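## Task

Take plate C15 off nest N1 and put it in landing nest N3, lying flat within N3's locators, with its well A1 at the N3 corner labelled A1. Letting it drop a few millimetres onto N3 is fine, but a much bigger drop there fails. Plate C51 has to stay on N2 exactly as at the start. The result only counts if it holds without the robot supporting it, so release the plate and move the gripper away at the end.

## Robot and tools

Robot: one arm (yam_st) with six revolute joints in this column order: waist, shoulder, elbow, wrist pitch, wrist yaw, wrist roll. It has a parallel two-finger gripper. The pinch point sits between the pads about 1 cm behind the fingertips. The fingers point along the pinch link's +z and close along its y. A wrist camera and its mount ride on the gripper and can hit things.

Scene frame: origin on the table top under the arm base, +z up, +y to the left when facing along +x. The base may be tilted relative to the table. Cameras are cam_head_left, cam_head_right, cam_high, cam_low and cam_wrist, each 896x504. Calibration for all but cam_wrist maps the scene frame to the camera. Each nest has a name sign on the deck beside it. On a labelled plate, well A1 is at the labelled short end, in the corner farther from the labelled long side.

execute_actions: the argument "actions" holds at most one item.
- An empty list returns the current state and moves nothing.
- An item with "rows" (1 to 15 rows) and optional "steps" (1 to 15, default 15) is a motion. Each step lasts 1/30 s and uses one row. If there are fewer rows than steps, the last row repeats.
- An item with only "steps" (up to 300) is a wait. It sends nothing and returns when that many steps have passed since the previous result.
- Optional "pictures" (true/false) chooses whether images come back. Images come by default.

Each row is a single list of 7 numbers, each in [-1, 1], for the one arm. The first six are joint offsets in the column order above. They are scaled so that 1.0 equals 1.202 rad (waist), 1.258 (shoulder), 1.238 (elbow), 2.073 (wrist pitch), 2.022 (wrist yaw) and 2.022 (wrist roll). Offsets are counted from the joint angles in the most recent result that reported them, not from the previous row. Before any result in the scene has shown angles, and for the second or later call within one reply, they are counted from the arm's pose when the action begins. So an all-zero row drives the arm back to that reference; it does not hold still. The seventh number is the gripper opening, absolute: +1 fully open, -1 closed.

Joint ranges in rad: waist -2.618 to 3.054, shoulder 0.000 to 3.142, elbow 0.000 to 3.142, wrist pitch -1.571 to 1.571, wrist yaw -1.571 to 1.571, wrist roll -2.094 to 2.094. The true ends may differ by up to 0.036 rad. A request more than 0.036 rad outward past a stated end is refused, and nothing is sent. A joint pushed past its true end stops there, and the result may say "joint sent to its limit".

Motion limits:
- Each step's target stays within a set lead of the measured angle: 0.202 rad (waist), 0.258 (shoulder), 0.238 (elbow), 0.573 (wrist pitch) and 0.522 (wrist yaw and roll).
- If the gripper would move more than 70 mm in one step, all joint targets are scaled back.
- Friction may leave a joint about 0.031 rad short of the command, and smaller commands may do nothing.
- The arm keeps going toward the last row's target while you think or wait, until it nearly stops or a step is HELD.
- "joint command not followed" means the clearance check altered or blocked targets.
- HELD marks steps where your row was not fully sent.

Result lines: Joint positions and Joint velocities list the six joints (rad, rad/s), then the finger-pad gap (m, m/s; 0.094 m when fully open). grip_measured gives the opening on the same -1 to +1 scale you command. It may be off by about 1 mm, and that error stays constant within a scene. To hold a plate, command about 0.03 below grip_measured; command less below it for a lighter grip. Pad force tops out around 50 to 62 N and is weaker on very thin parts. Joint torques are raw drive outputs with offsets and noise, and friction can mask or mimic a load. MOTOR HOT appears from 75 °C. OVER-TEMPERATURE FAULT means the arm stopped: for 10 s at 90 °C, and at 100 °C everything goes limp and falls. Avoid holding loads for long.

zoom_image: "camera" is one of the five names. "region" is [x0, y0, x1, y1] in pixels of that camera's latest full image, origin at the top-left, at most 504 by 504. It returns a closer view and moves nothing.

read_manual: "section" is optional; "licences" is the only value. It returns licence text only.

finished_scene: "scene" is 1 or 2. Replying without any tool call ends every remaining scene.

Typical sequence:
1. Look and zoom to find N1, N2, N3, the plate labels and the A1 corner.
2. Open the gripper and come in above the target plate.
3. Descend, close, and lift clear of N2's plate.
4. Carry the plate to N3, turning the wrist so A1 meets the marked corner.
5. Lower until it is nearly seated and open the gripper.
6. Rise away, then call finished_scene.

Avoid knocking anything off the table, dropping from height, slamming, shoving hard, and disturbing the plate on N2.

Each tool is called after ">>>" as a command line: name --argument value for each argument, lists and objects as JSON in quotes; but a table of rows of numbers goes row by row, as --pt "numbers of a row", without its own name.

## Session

>>> execute_actions --actions '[]'

Scene clock: 0.00 s of 6000.00 s.
grip_measured=+1.000
Joint positions: [-1.158  1.792  1.461 -1.282  0.425  1.222  0.094]
Joint velocities: [ 0.012  0.002  0.007 -0.066  0.037  0.022  0.   ]
Joint torques (N m, as the arm reports them, + toward a larger angle): no reading
Motor temperatures (°C, as the motors report them): [26 32 23 26 24 24]

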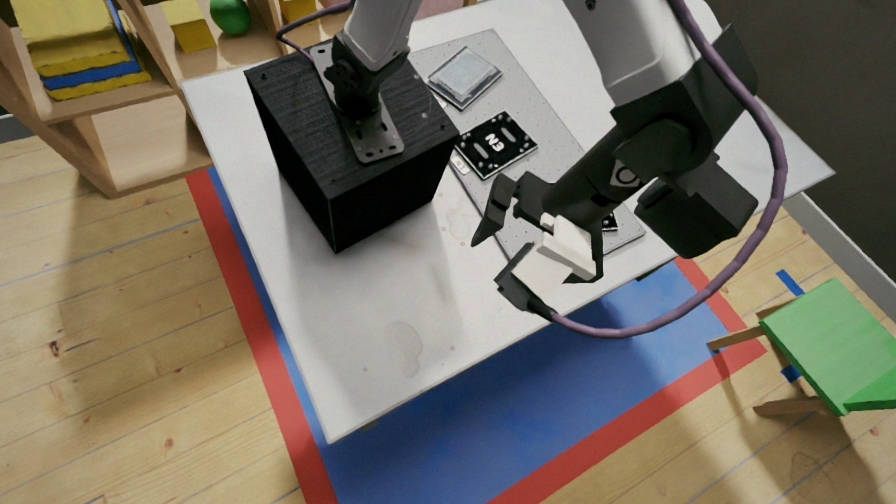

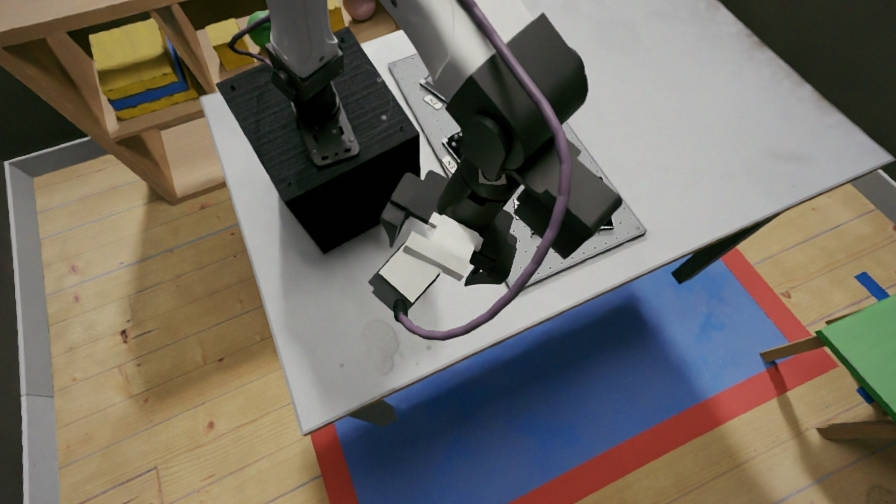

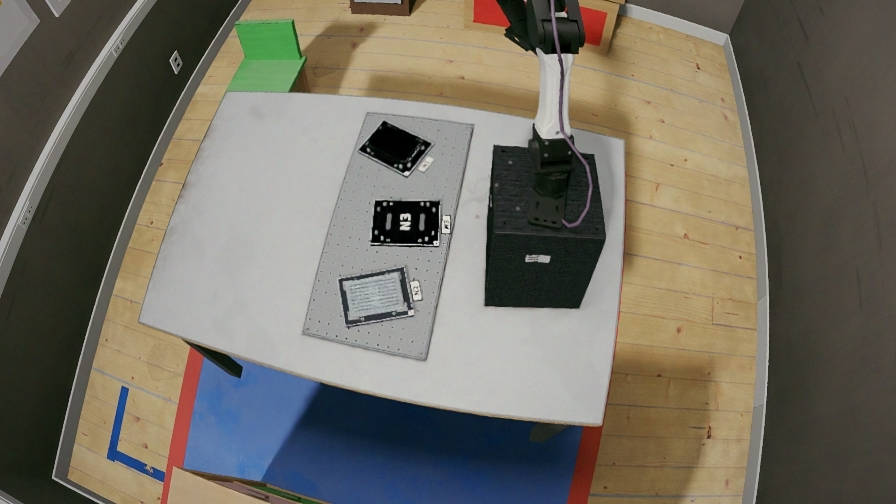

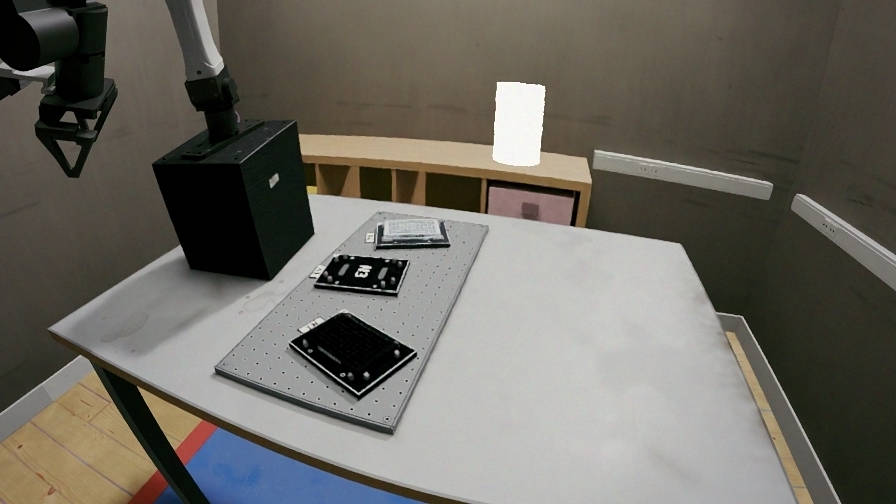

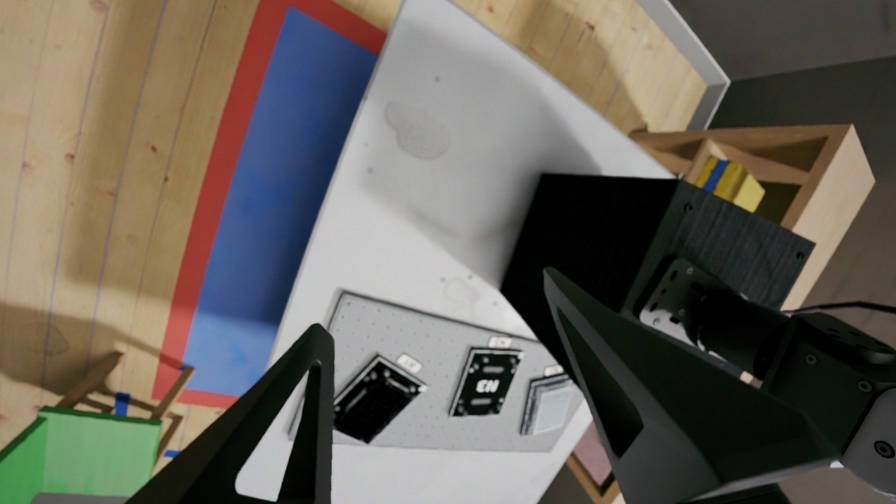

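>>> zoom_image --camera "cam_high" --region '[330,100,490,260]'

>>> zoom_image --camera "cam_low" --region '[270,240,450,410]'

Region (330, 100, 490, 260) of cam_high's 896x504 image, scaled by 3.150, with more detail than that image has.

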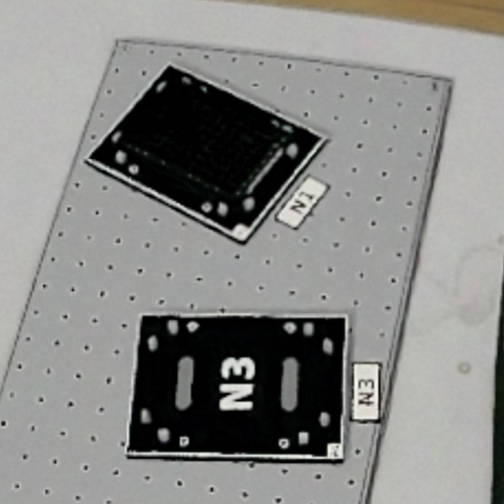

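Region (270, 240, 450, 410) of cam_low's 896x504 image, scaled by 2.800, with more detail than that image has.

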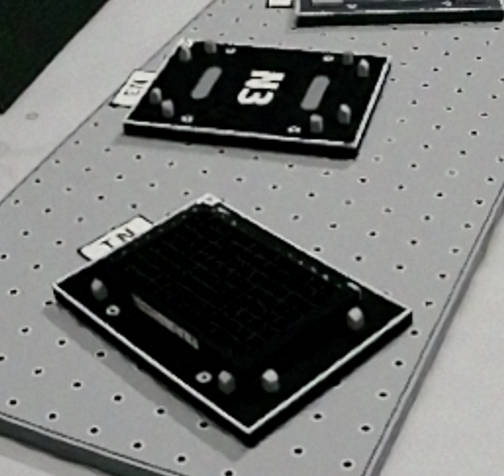

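>>> execute_actions --actions '[{"rows":[[0.04,0.04,0.02,0.015,-0.015,-0.05,1],[0.08,0.09,0.045,0.03,-0.03,-0.1,1],[0.13,0.15,0.07,0.05,-0.05,-0.17,1],[0.18,0.21,0.1,0.07,-0.07,-0.24,1],[0.23,0.28,0.13,0.09,-0.09,-0.31,1],[0.28,0.34,0.16,0.11,-0.11,-0.38,1],[0.33,0.4,0.19,0.14,-0.13,-0.45,1],[0.38,0.46,0.22,0.16,-0.15,-0.52,1],[0.43,0.52,0.24,0.18,-0.17,-0.59,1],[0.47,0.57,0.26,0.2,-0.18,-0.65,1],[0.5,0.61,0.28,0.22,-0.19,-0.69,1],[0.52,0.63,0.29,0.229,-0.2,-0.718,1]],"steps":15}]'

>>> execute_actions --actions '[{"steps":30}]'

Scene clock: 7.07 s of 6000.00 s.
grip_measured=+1.000
Joint positions: [-0.709  2.325  1.745 -0.994  0.195  0.563  0.094]
Joint velocities: [ 0.901  1.062  0.383  0.769 -0.52  -1.311  0.   ]
Joint torques (N m, as the arm reports them, + toward a larger angle): [  1.59 -11.94   6.25  -0.08  -0.1   -0.1 ]
Motor temperatures (°C, as the motors report them): [26 34 24 26 24 24]
Steps of this call (steps 1 to 90: nothing new was sent; then 3.57 s passed at rest; steps 91 to 105: all 15 steps of this action). Readings (joint positions):
91: [-1.154 1.795 1.462 -1.282 0.424 1.208]
92: [-1.140 1.808 1.473 -1.282 0.419 1.177]
94: [-1.081 1.871 1.516 -1.262 0.399 1.085]
98: [-0.937 2.043 1.602 -1.177 0.331 0.884]
105: the state above

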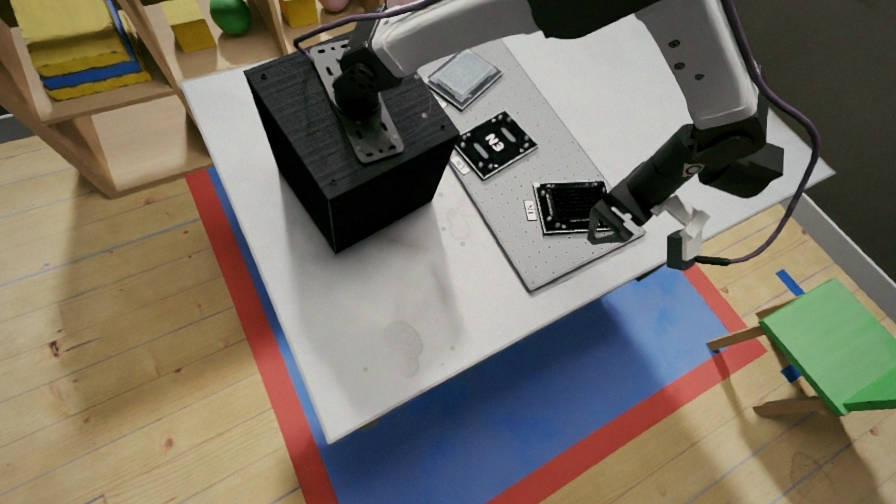

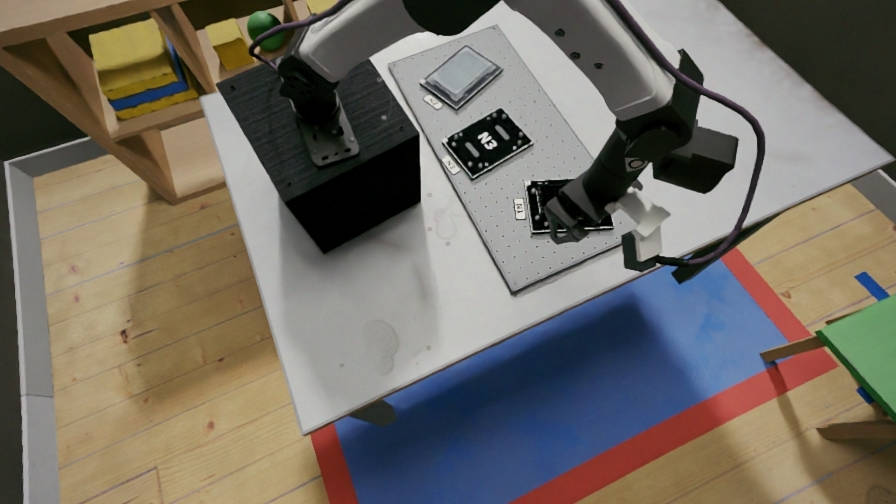

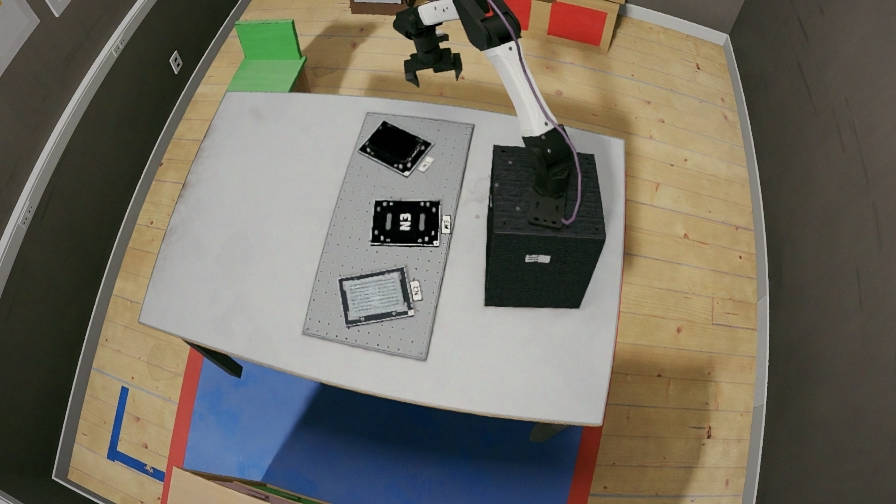

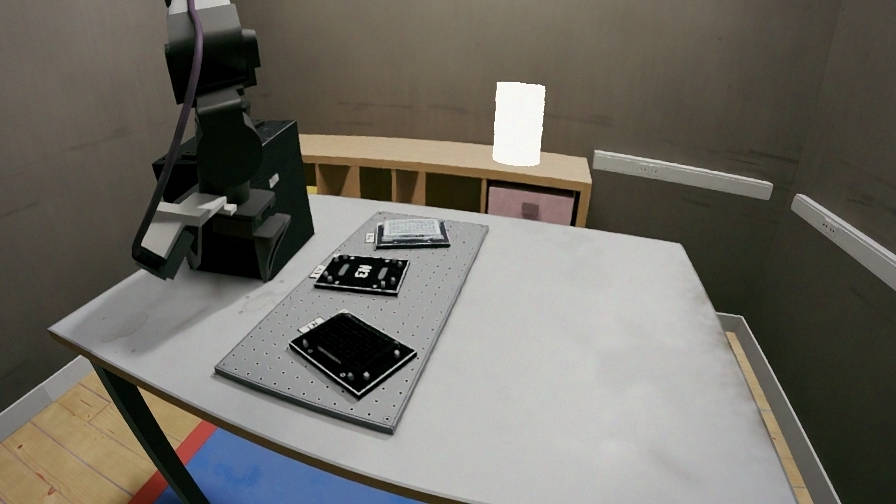

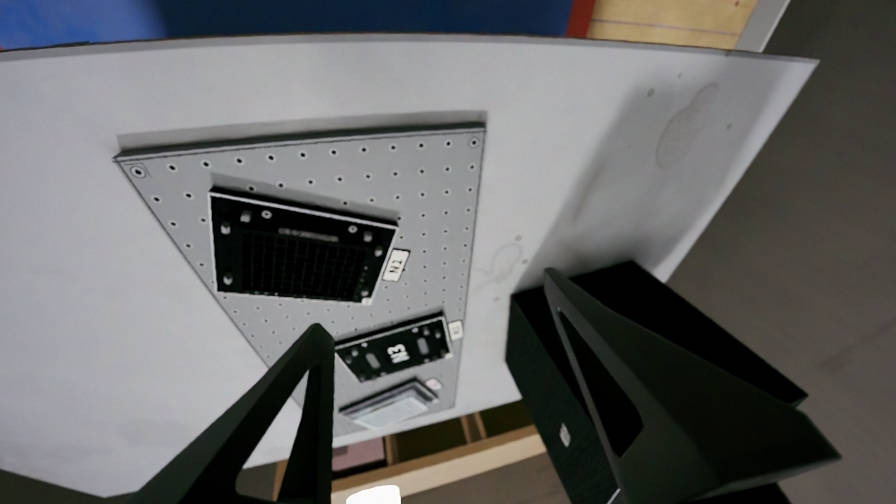

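Scene clock: 8.07 s of 6000.00 s.
grip_measured=+1.000
Joint positions: [-0.532  2.608  1.804 -0.817  0.029 -0.218  0.094]
Joint velocities: [-0.002 -0.012  0.002  0.022 -0.022 -0.037  0.   ]
Joint torques (N m, as the arm reports them, + toward a larger angle): [  0.96 -16.1    6.44   0.25  -0.24  -0.2 ]
Motor temperatures (°C, as the motors report them): [26 34 24 26 24 24]
Steps of this call (steps 1 to 30: the robot went on to your last target). Readings (joint positions):
1: [-0.677 2.364 1.758 -0.972 0.179 0.513]
2: [-0.646 2.404 1.770 -0.951 0.163 0.455]
4: [-0.586 2.487 1.792 -0.904 0.123 0.292]
8: [-0.511 2.599 1.800 -0.847 0.056 -0.013]
30: the state above

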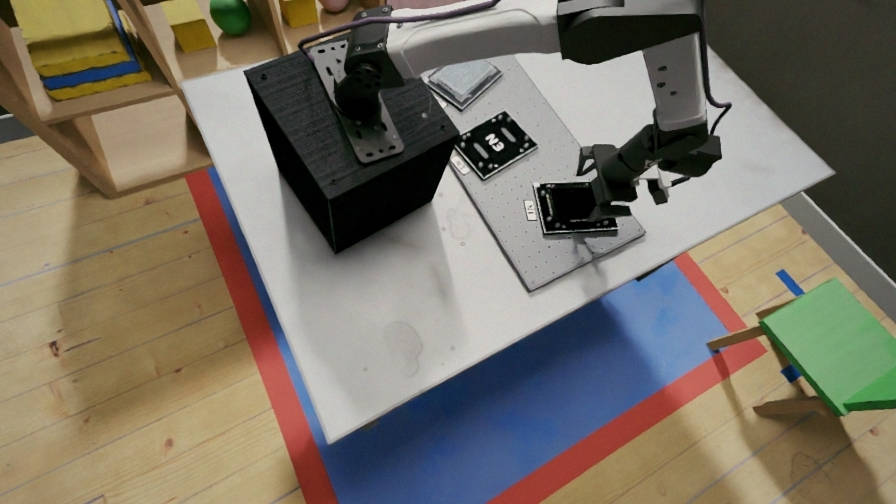

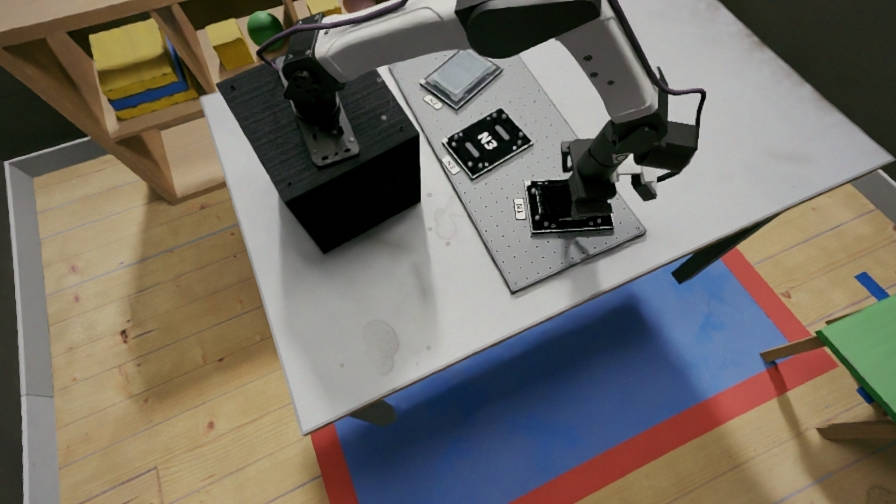

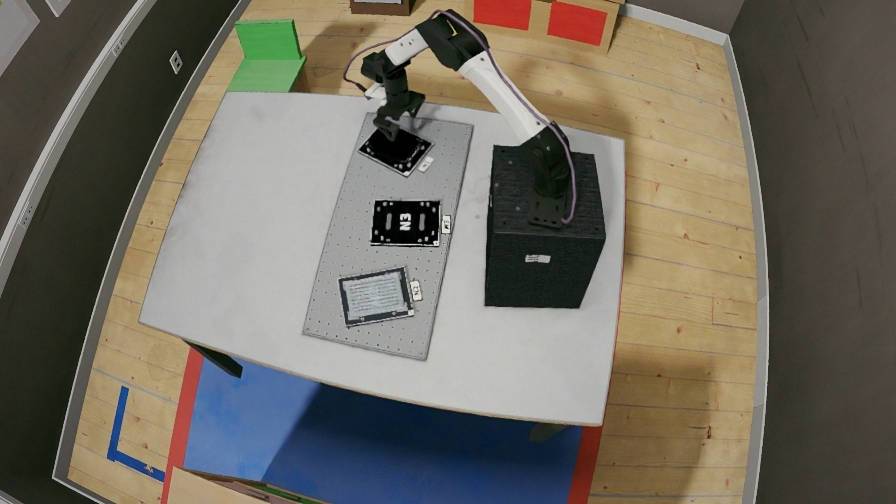

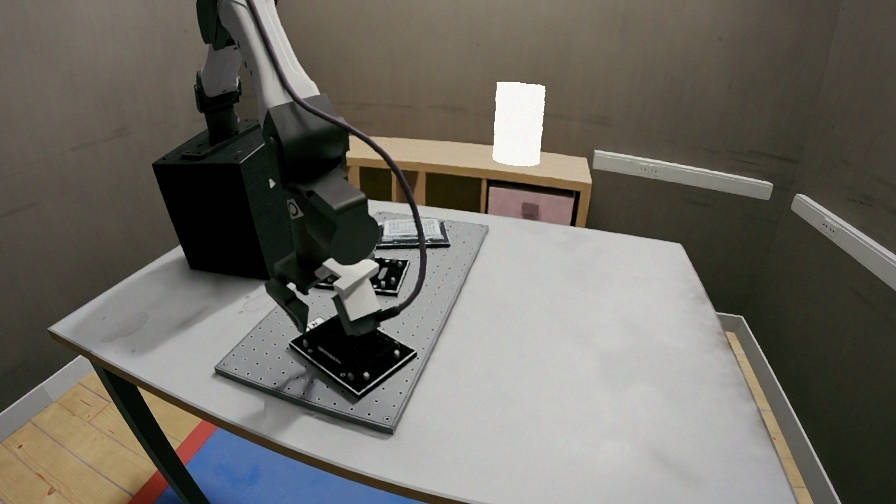

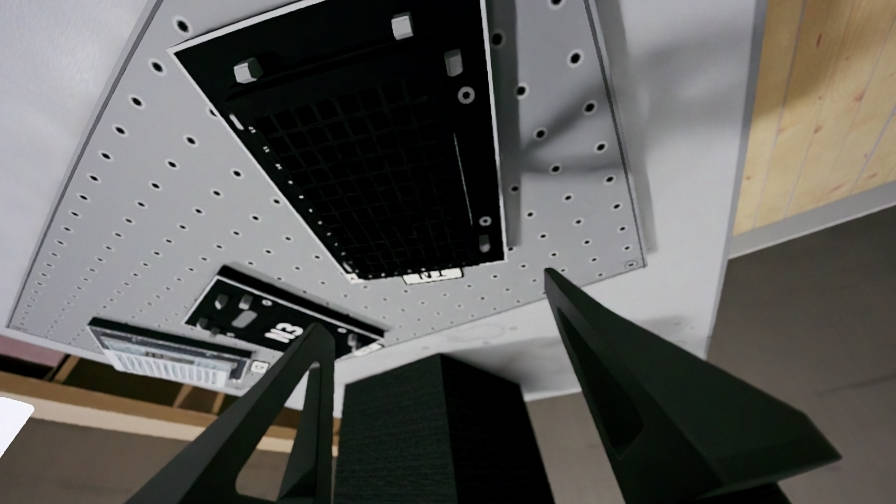

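>>> execute_actions --actions '[{"rows":[[0,0.02,0.03,0,0,0,1],[0,0.04,0.06,0.004,0,0,1],[0,0.06,0.08,0.008,0,0,1],[0,0.08,0.1,0.011,0,0,1],[0,0.1,0.11,0.014,0,0,1],[0,0.112,0.118,0.014,0,0,1]],"steps":15}]'

Scene clock: 12.40 s of 6000.00 s.
grip_measured=+1.000
Joint positions: [-0.532  2.745  1.935 -0.79   0.028 -0.219  0.094]
Joint velocities: [-0.007  0.007 -0.022 -0.037  0.051 -0.037  0.   ]
Joint torques (N m, as the arm reports them, + toward a larger angle): [  1.13 -14.34   6.39   0.2   -0.14  -0.09]
Motor temperatures (°C, as the motors report them): [26 38 24 26 24 24]
Steps of this call (steps 1 to 15: the robot went on to your last target; steps 16 to 90: nothing new was sent; then 0.83 s passed at rest; steps 91 to 105: all 15 steps of this action). Readings (joint positions):
91: [-0.532 2.610 1.807 -0.819 0.028 -0.219]
92: [-0.532 2.617 1.821 -0.823 0.028 -0.219]
94: [-0.532 2.647 1.871 -0.821 0.028 -0.219]
98: [-0.532 2.714 1.934 -0.790 0.028 -0.219]
105: the state above

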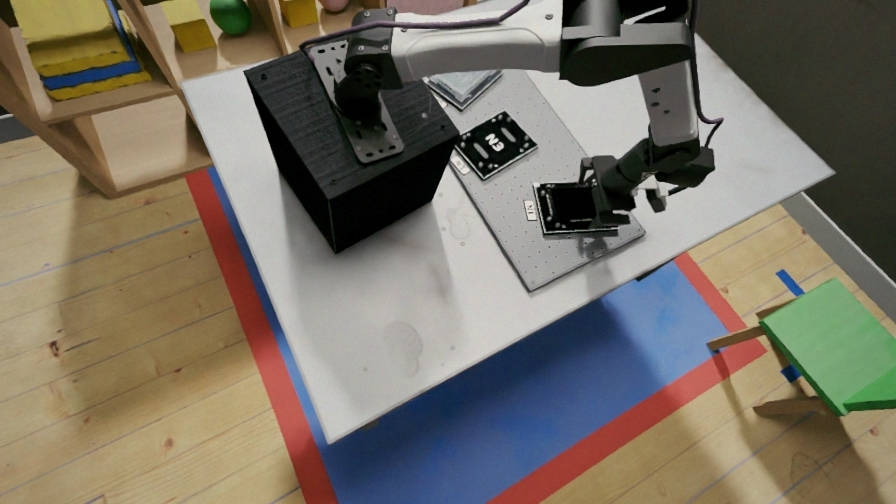

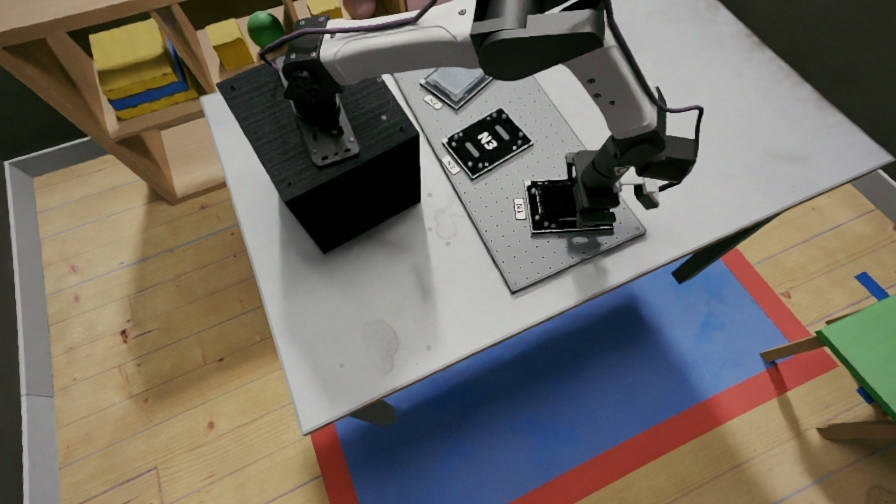

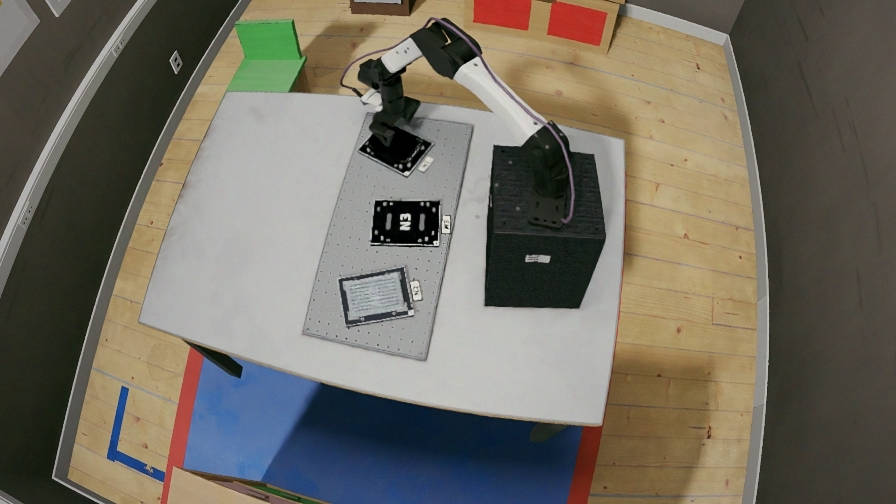

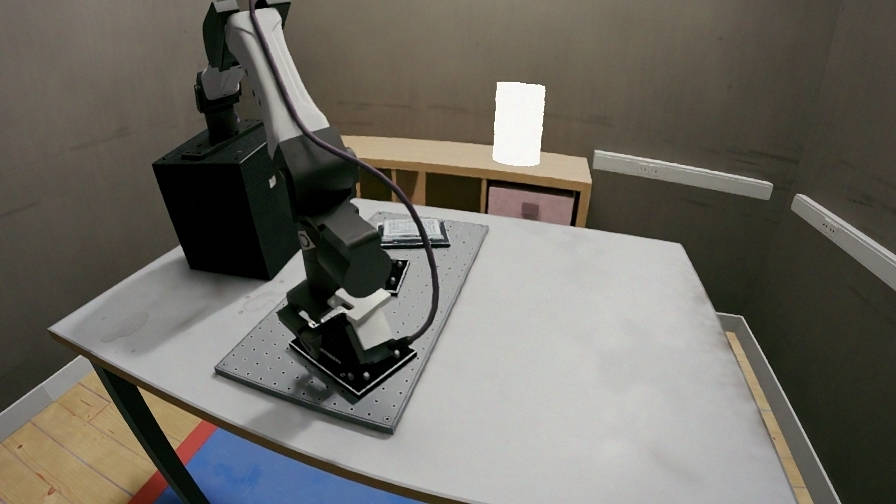

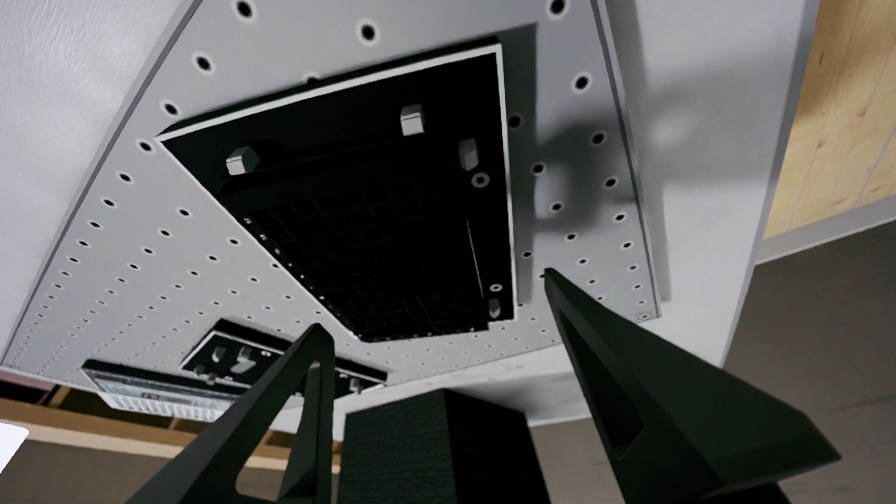

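>>> zoom_image --camera "cam_head_right" --region '[500,130,680,260]'

>>> zoom_image --camera "cam_low" --region '[250,270,450,410]'

>>> zoom_image --camera "cam_high" --region '[330,80,470,200]'

Region (500, 130, 680, 260) of cam_head_right's 896x504 image, scaled by 2.800, with more detail than that image has.

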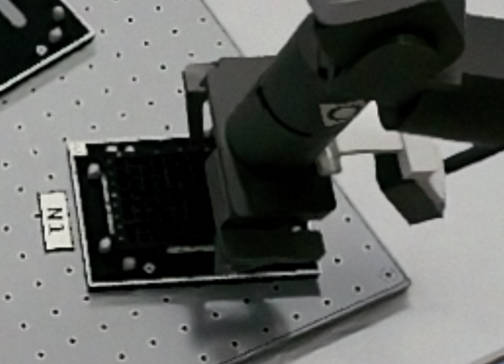

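Region (250, 270, 450, 410) of cam_low's 896x504 image, scaled by 2.520, with more detail than that image has; it fills the top 353 rows of this view, and the rest is white.

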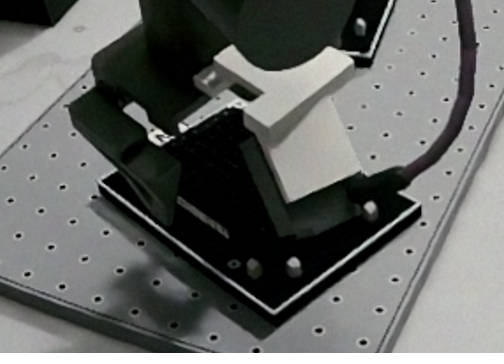

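Region (330, 80, 470, 200) of cam_high's 896x504 image, scaled by 3.600, with more detail than that image has; it fills the top 432 rows of this view, and the rest is white.

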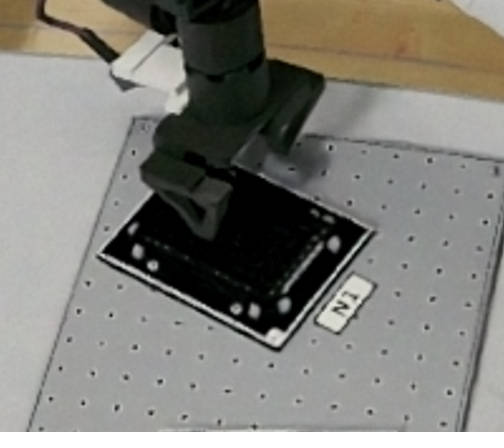

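>>> execute_actions --actions '[{"rows":[[0.01,0.005,0,0.005,0,0,1],[0.018,0.015,0,0.012,0,0,1],[0.025,0.025,0,0.02,0,0,1],[0.025,0.035,0,0.027,0,0,1]],"steps":12}]'

Scene clock: 18.30 s of 6000.00 s.
grip_measured=+1.000
Joint positions: [-0.504  2.777  1.935 -0.75   0.028 -0.219  0.094]
Joint velocities: [-0.007 -0.002  0.002 -0.007 -0.007 -0.037  0.   ]
Joint torques (N m, as the arm reports them, + toward a larger angle): [  1.26 -13.81   5.08   0.33  -0.1   -0.11]
Motor temperatures (°C, as the motors report them): [26 41 25 26 24 24]
Steps of this call (steps 1 to 15: the robot went on to your last target; steps 16 to 90: nothing new was sent; then 2.50 s passed at rest; steps 91 to 102: all 12 steps of this action). Readings (joint positions):
91: [-0.532 2.745 1.935 -0.789 0.028 -0.219]
92: [-0.530 2.745 1.935 -0.788 0.028 -0.219]
94: [-0.524 2.749 1.935 -0.775 0.028 -0.219]
98: [-0.507 2.767 1.935 -0.753 0.028 -0.219]
102: the state above

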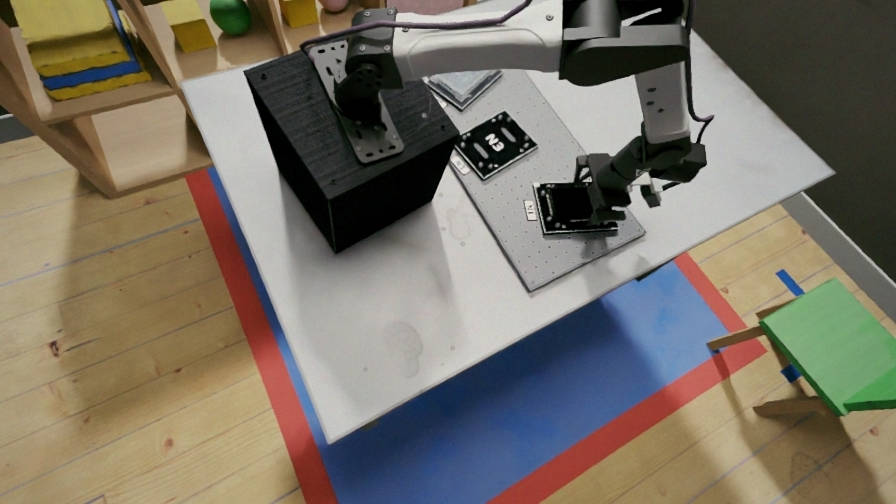

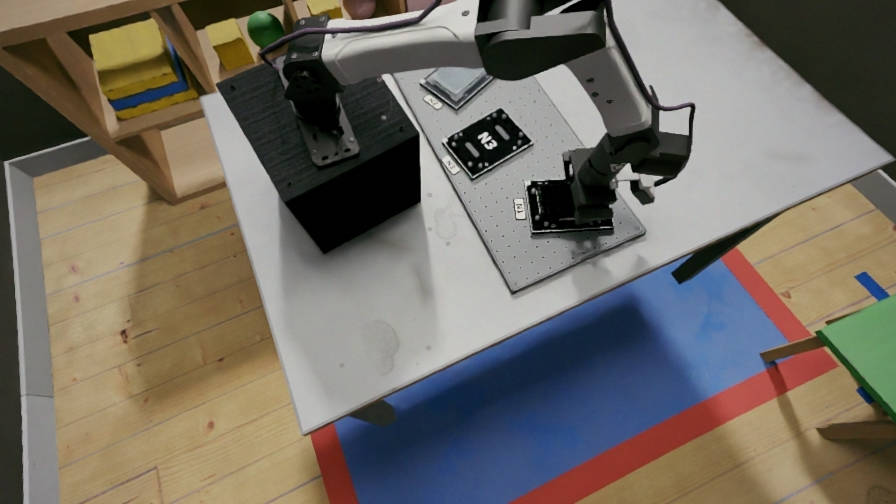

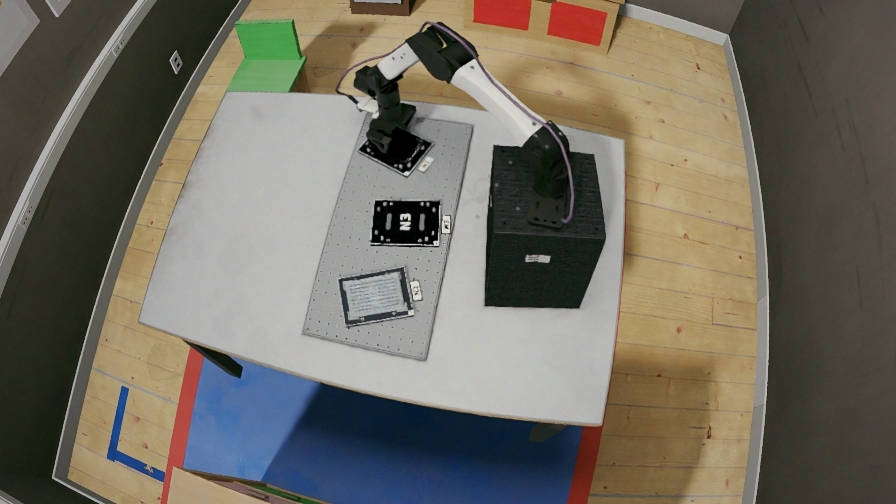

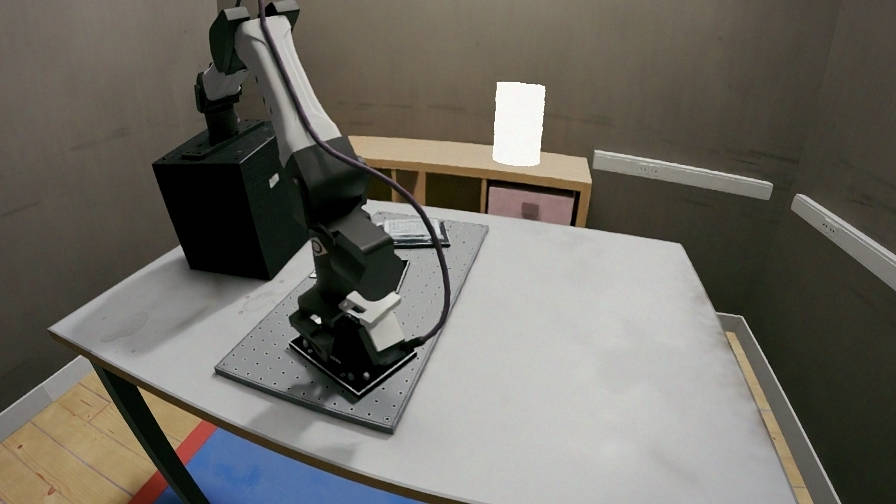

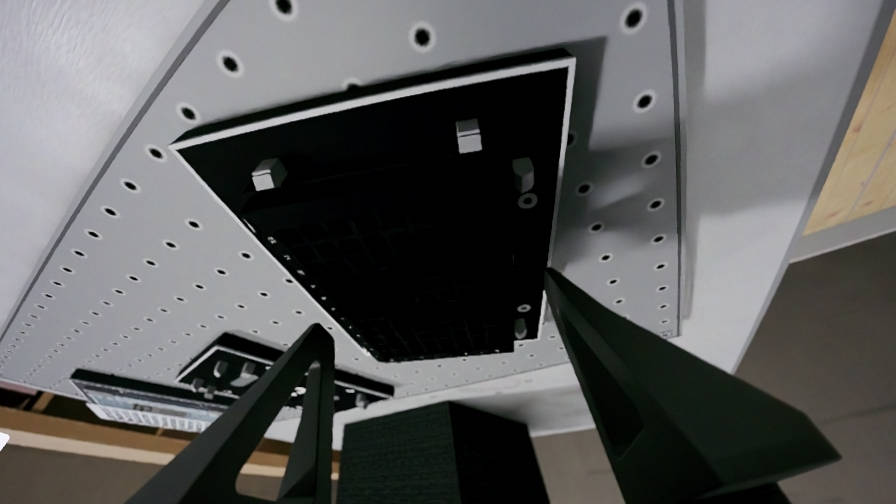

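>>> execute_actions --actions '[{"rows":[[0,0.008,0,0.004,0,0.01,1],[0,0.016,0,0.008,0,0.02,1],[0,0.024,0,0.012,0,0.028,1]],"steps":10}]'

>>> zoom_image --camera "cam_low" --region '[250,270,450,410]'

>>> zoom_image --camera "cam_head_right" --region '[500,130,680,260]'

Scene clock: 20.43 s of 6000.00 s.
grip_measured=+1.000
Joint positions: [-0.504  2.789  1.935 -0.735  0.028 -0.18   0.094]
Joint velocities: [-0.007  0.032  0.002  0.037  0.007  0.037  0.   ]
Joint torques (N m, as the arm reports them, + toward a larger angle): [  1.18 -13.44   5.09   0.32  -0.14   0.01]
Motor temperatures (°C, as the motors report them): [26 42 25 26 24 24]
Steps of this call (steps 1 to 15: the robot went on to your last target; steps 16 to 54: nothing new was sent; steps 55 to 64: all 10 steps of this action). Readings (joint positions):
55: [-0.504 2.777 1.935 -0.743 0.028 -0.218]
56: [-0.504 2.777 1.935 -0.743 0.028 -0.213]
58: [-0.504 2.778 1.935 -0.740 0.028 -0.199]
62: [-0.504 2.786 1.935 -0.735 0.028 -0.183]
64: the state above

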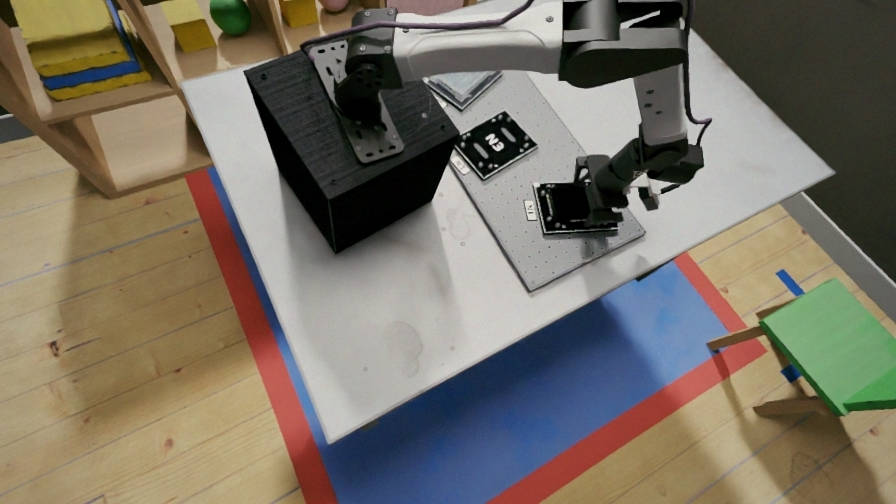

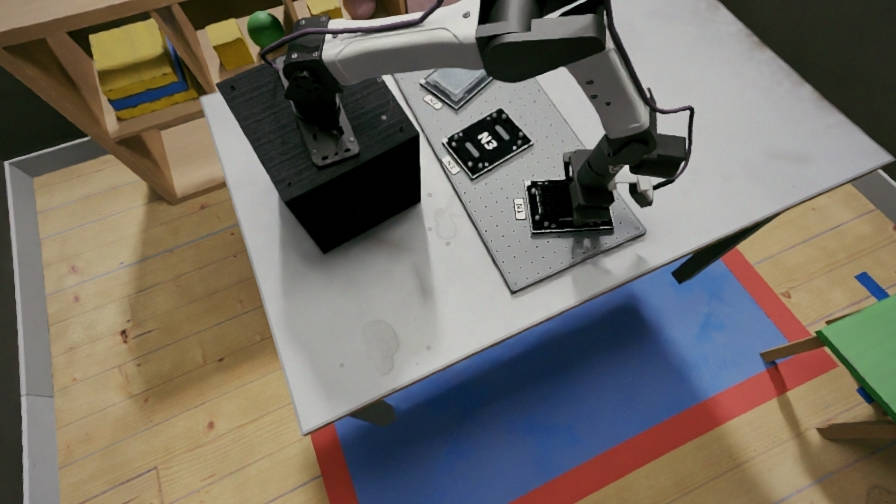

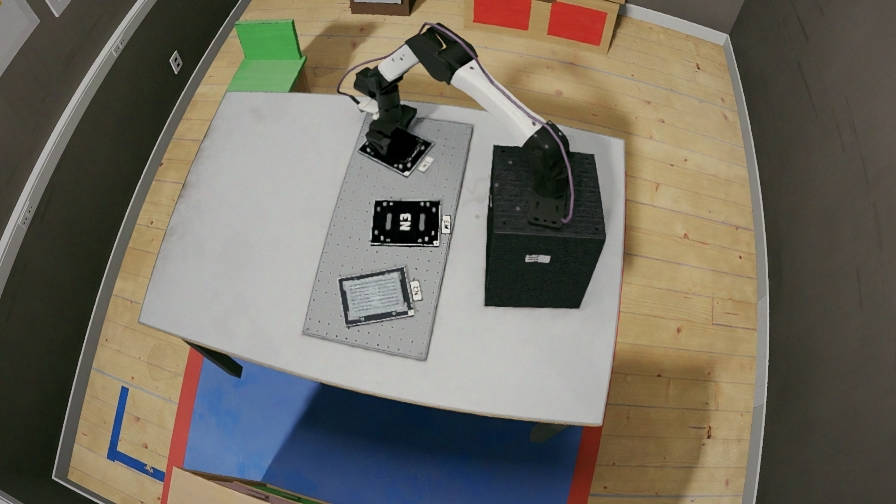

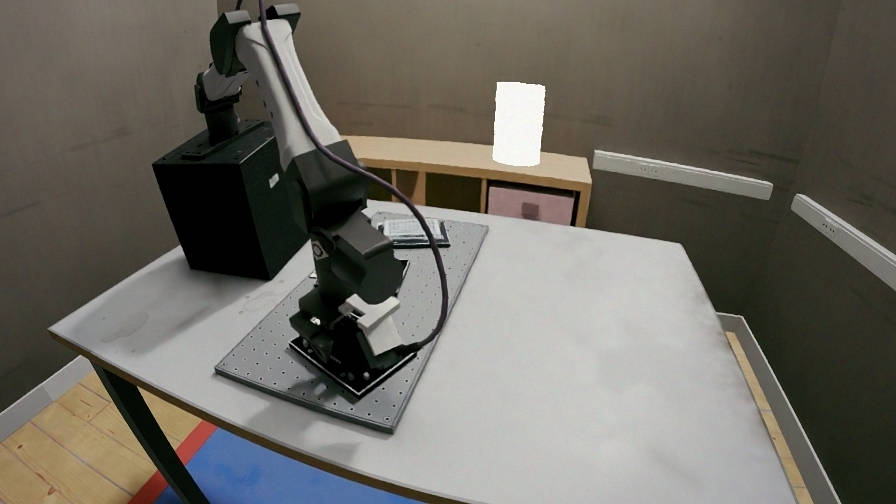

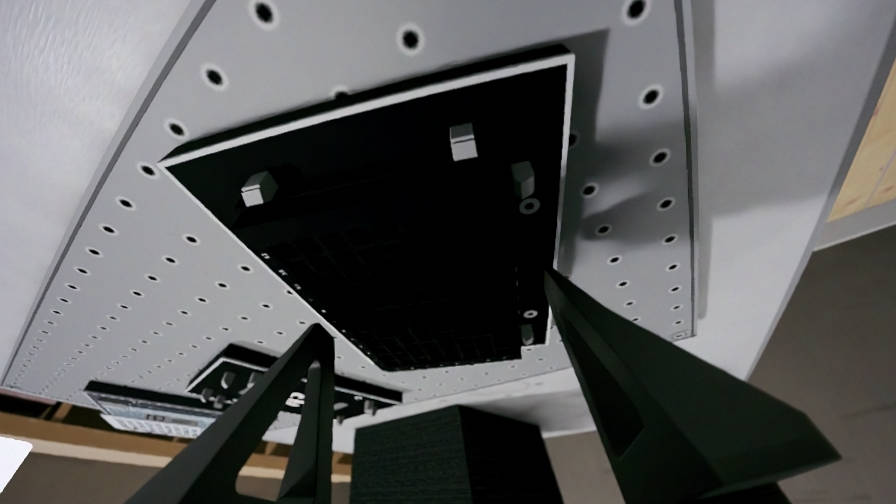

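Region (250, 270, 450, 410) of cam_low's 896x504 image, scaled by 2.520, with more detail than that image has; it fills the top 353 rows of this view, and the rest is white.

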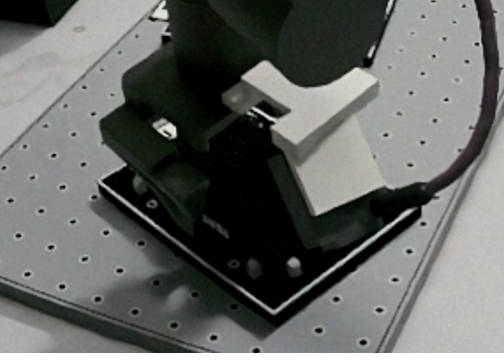

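Region (500, 130, 680, 260) of cam_head_right's 896x504 image, scaled by 2.800, with more detail than that image has.

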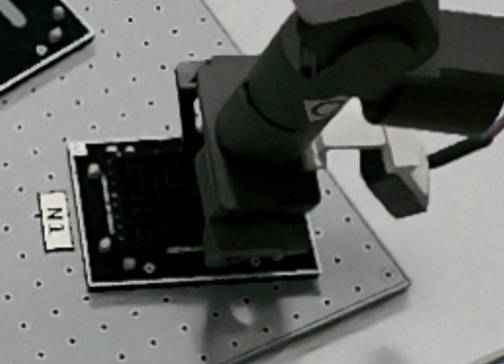

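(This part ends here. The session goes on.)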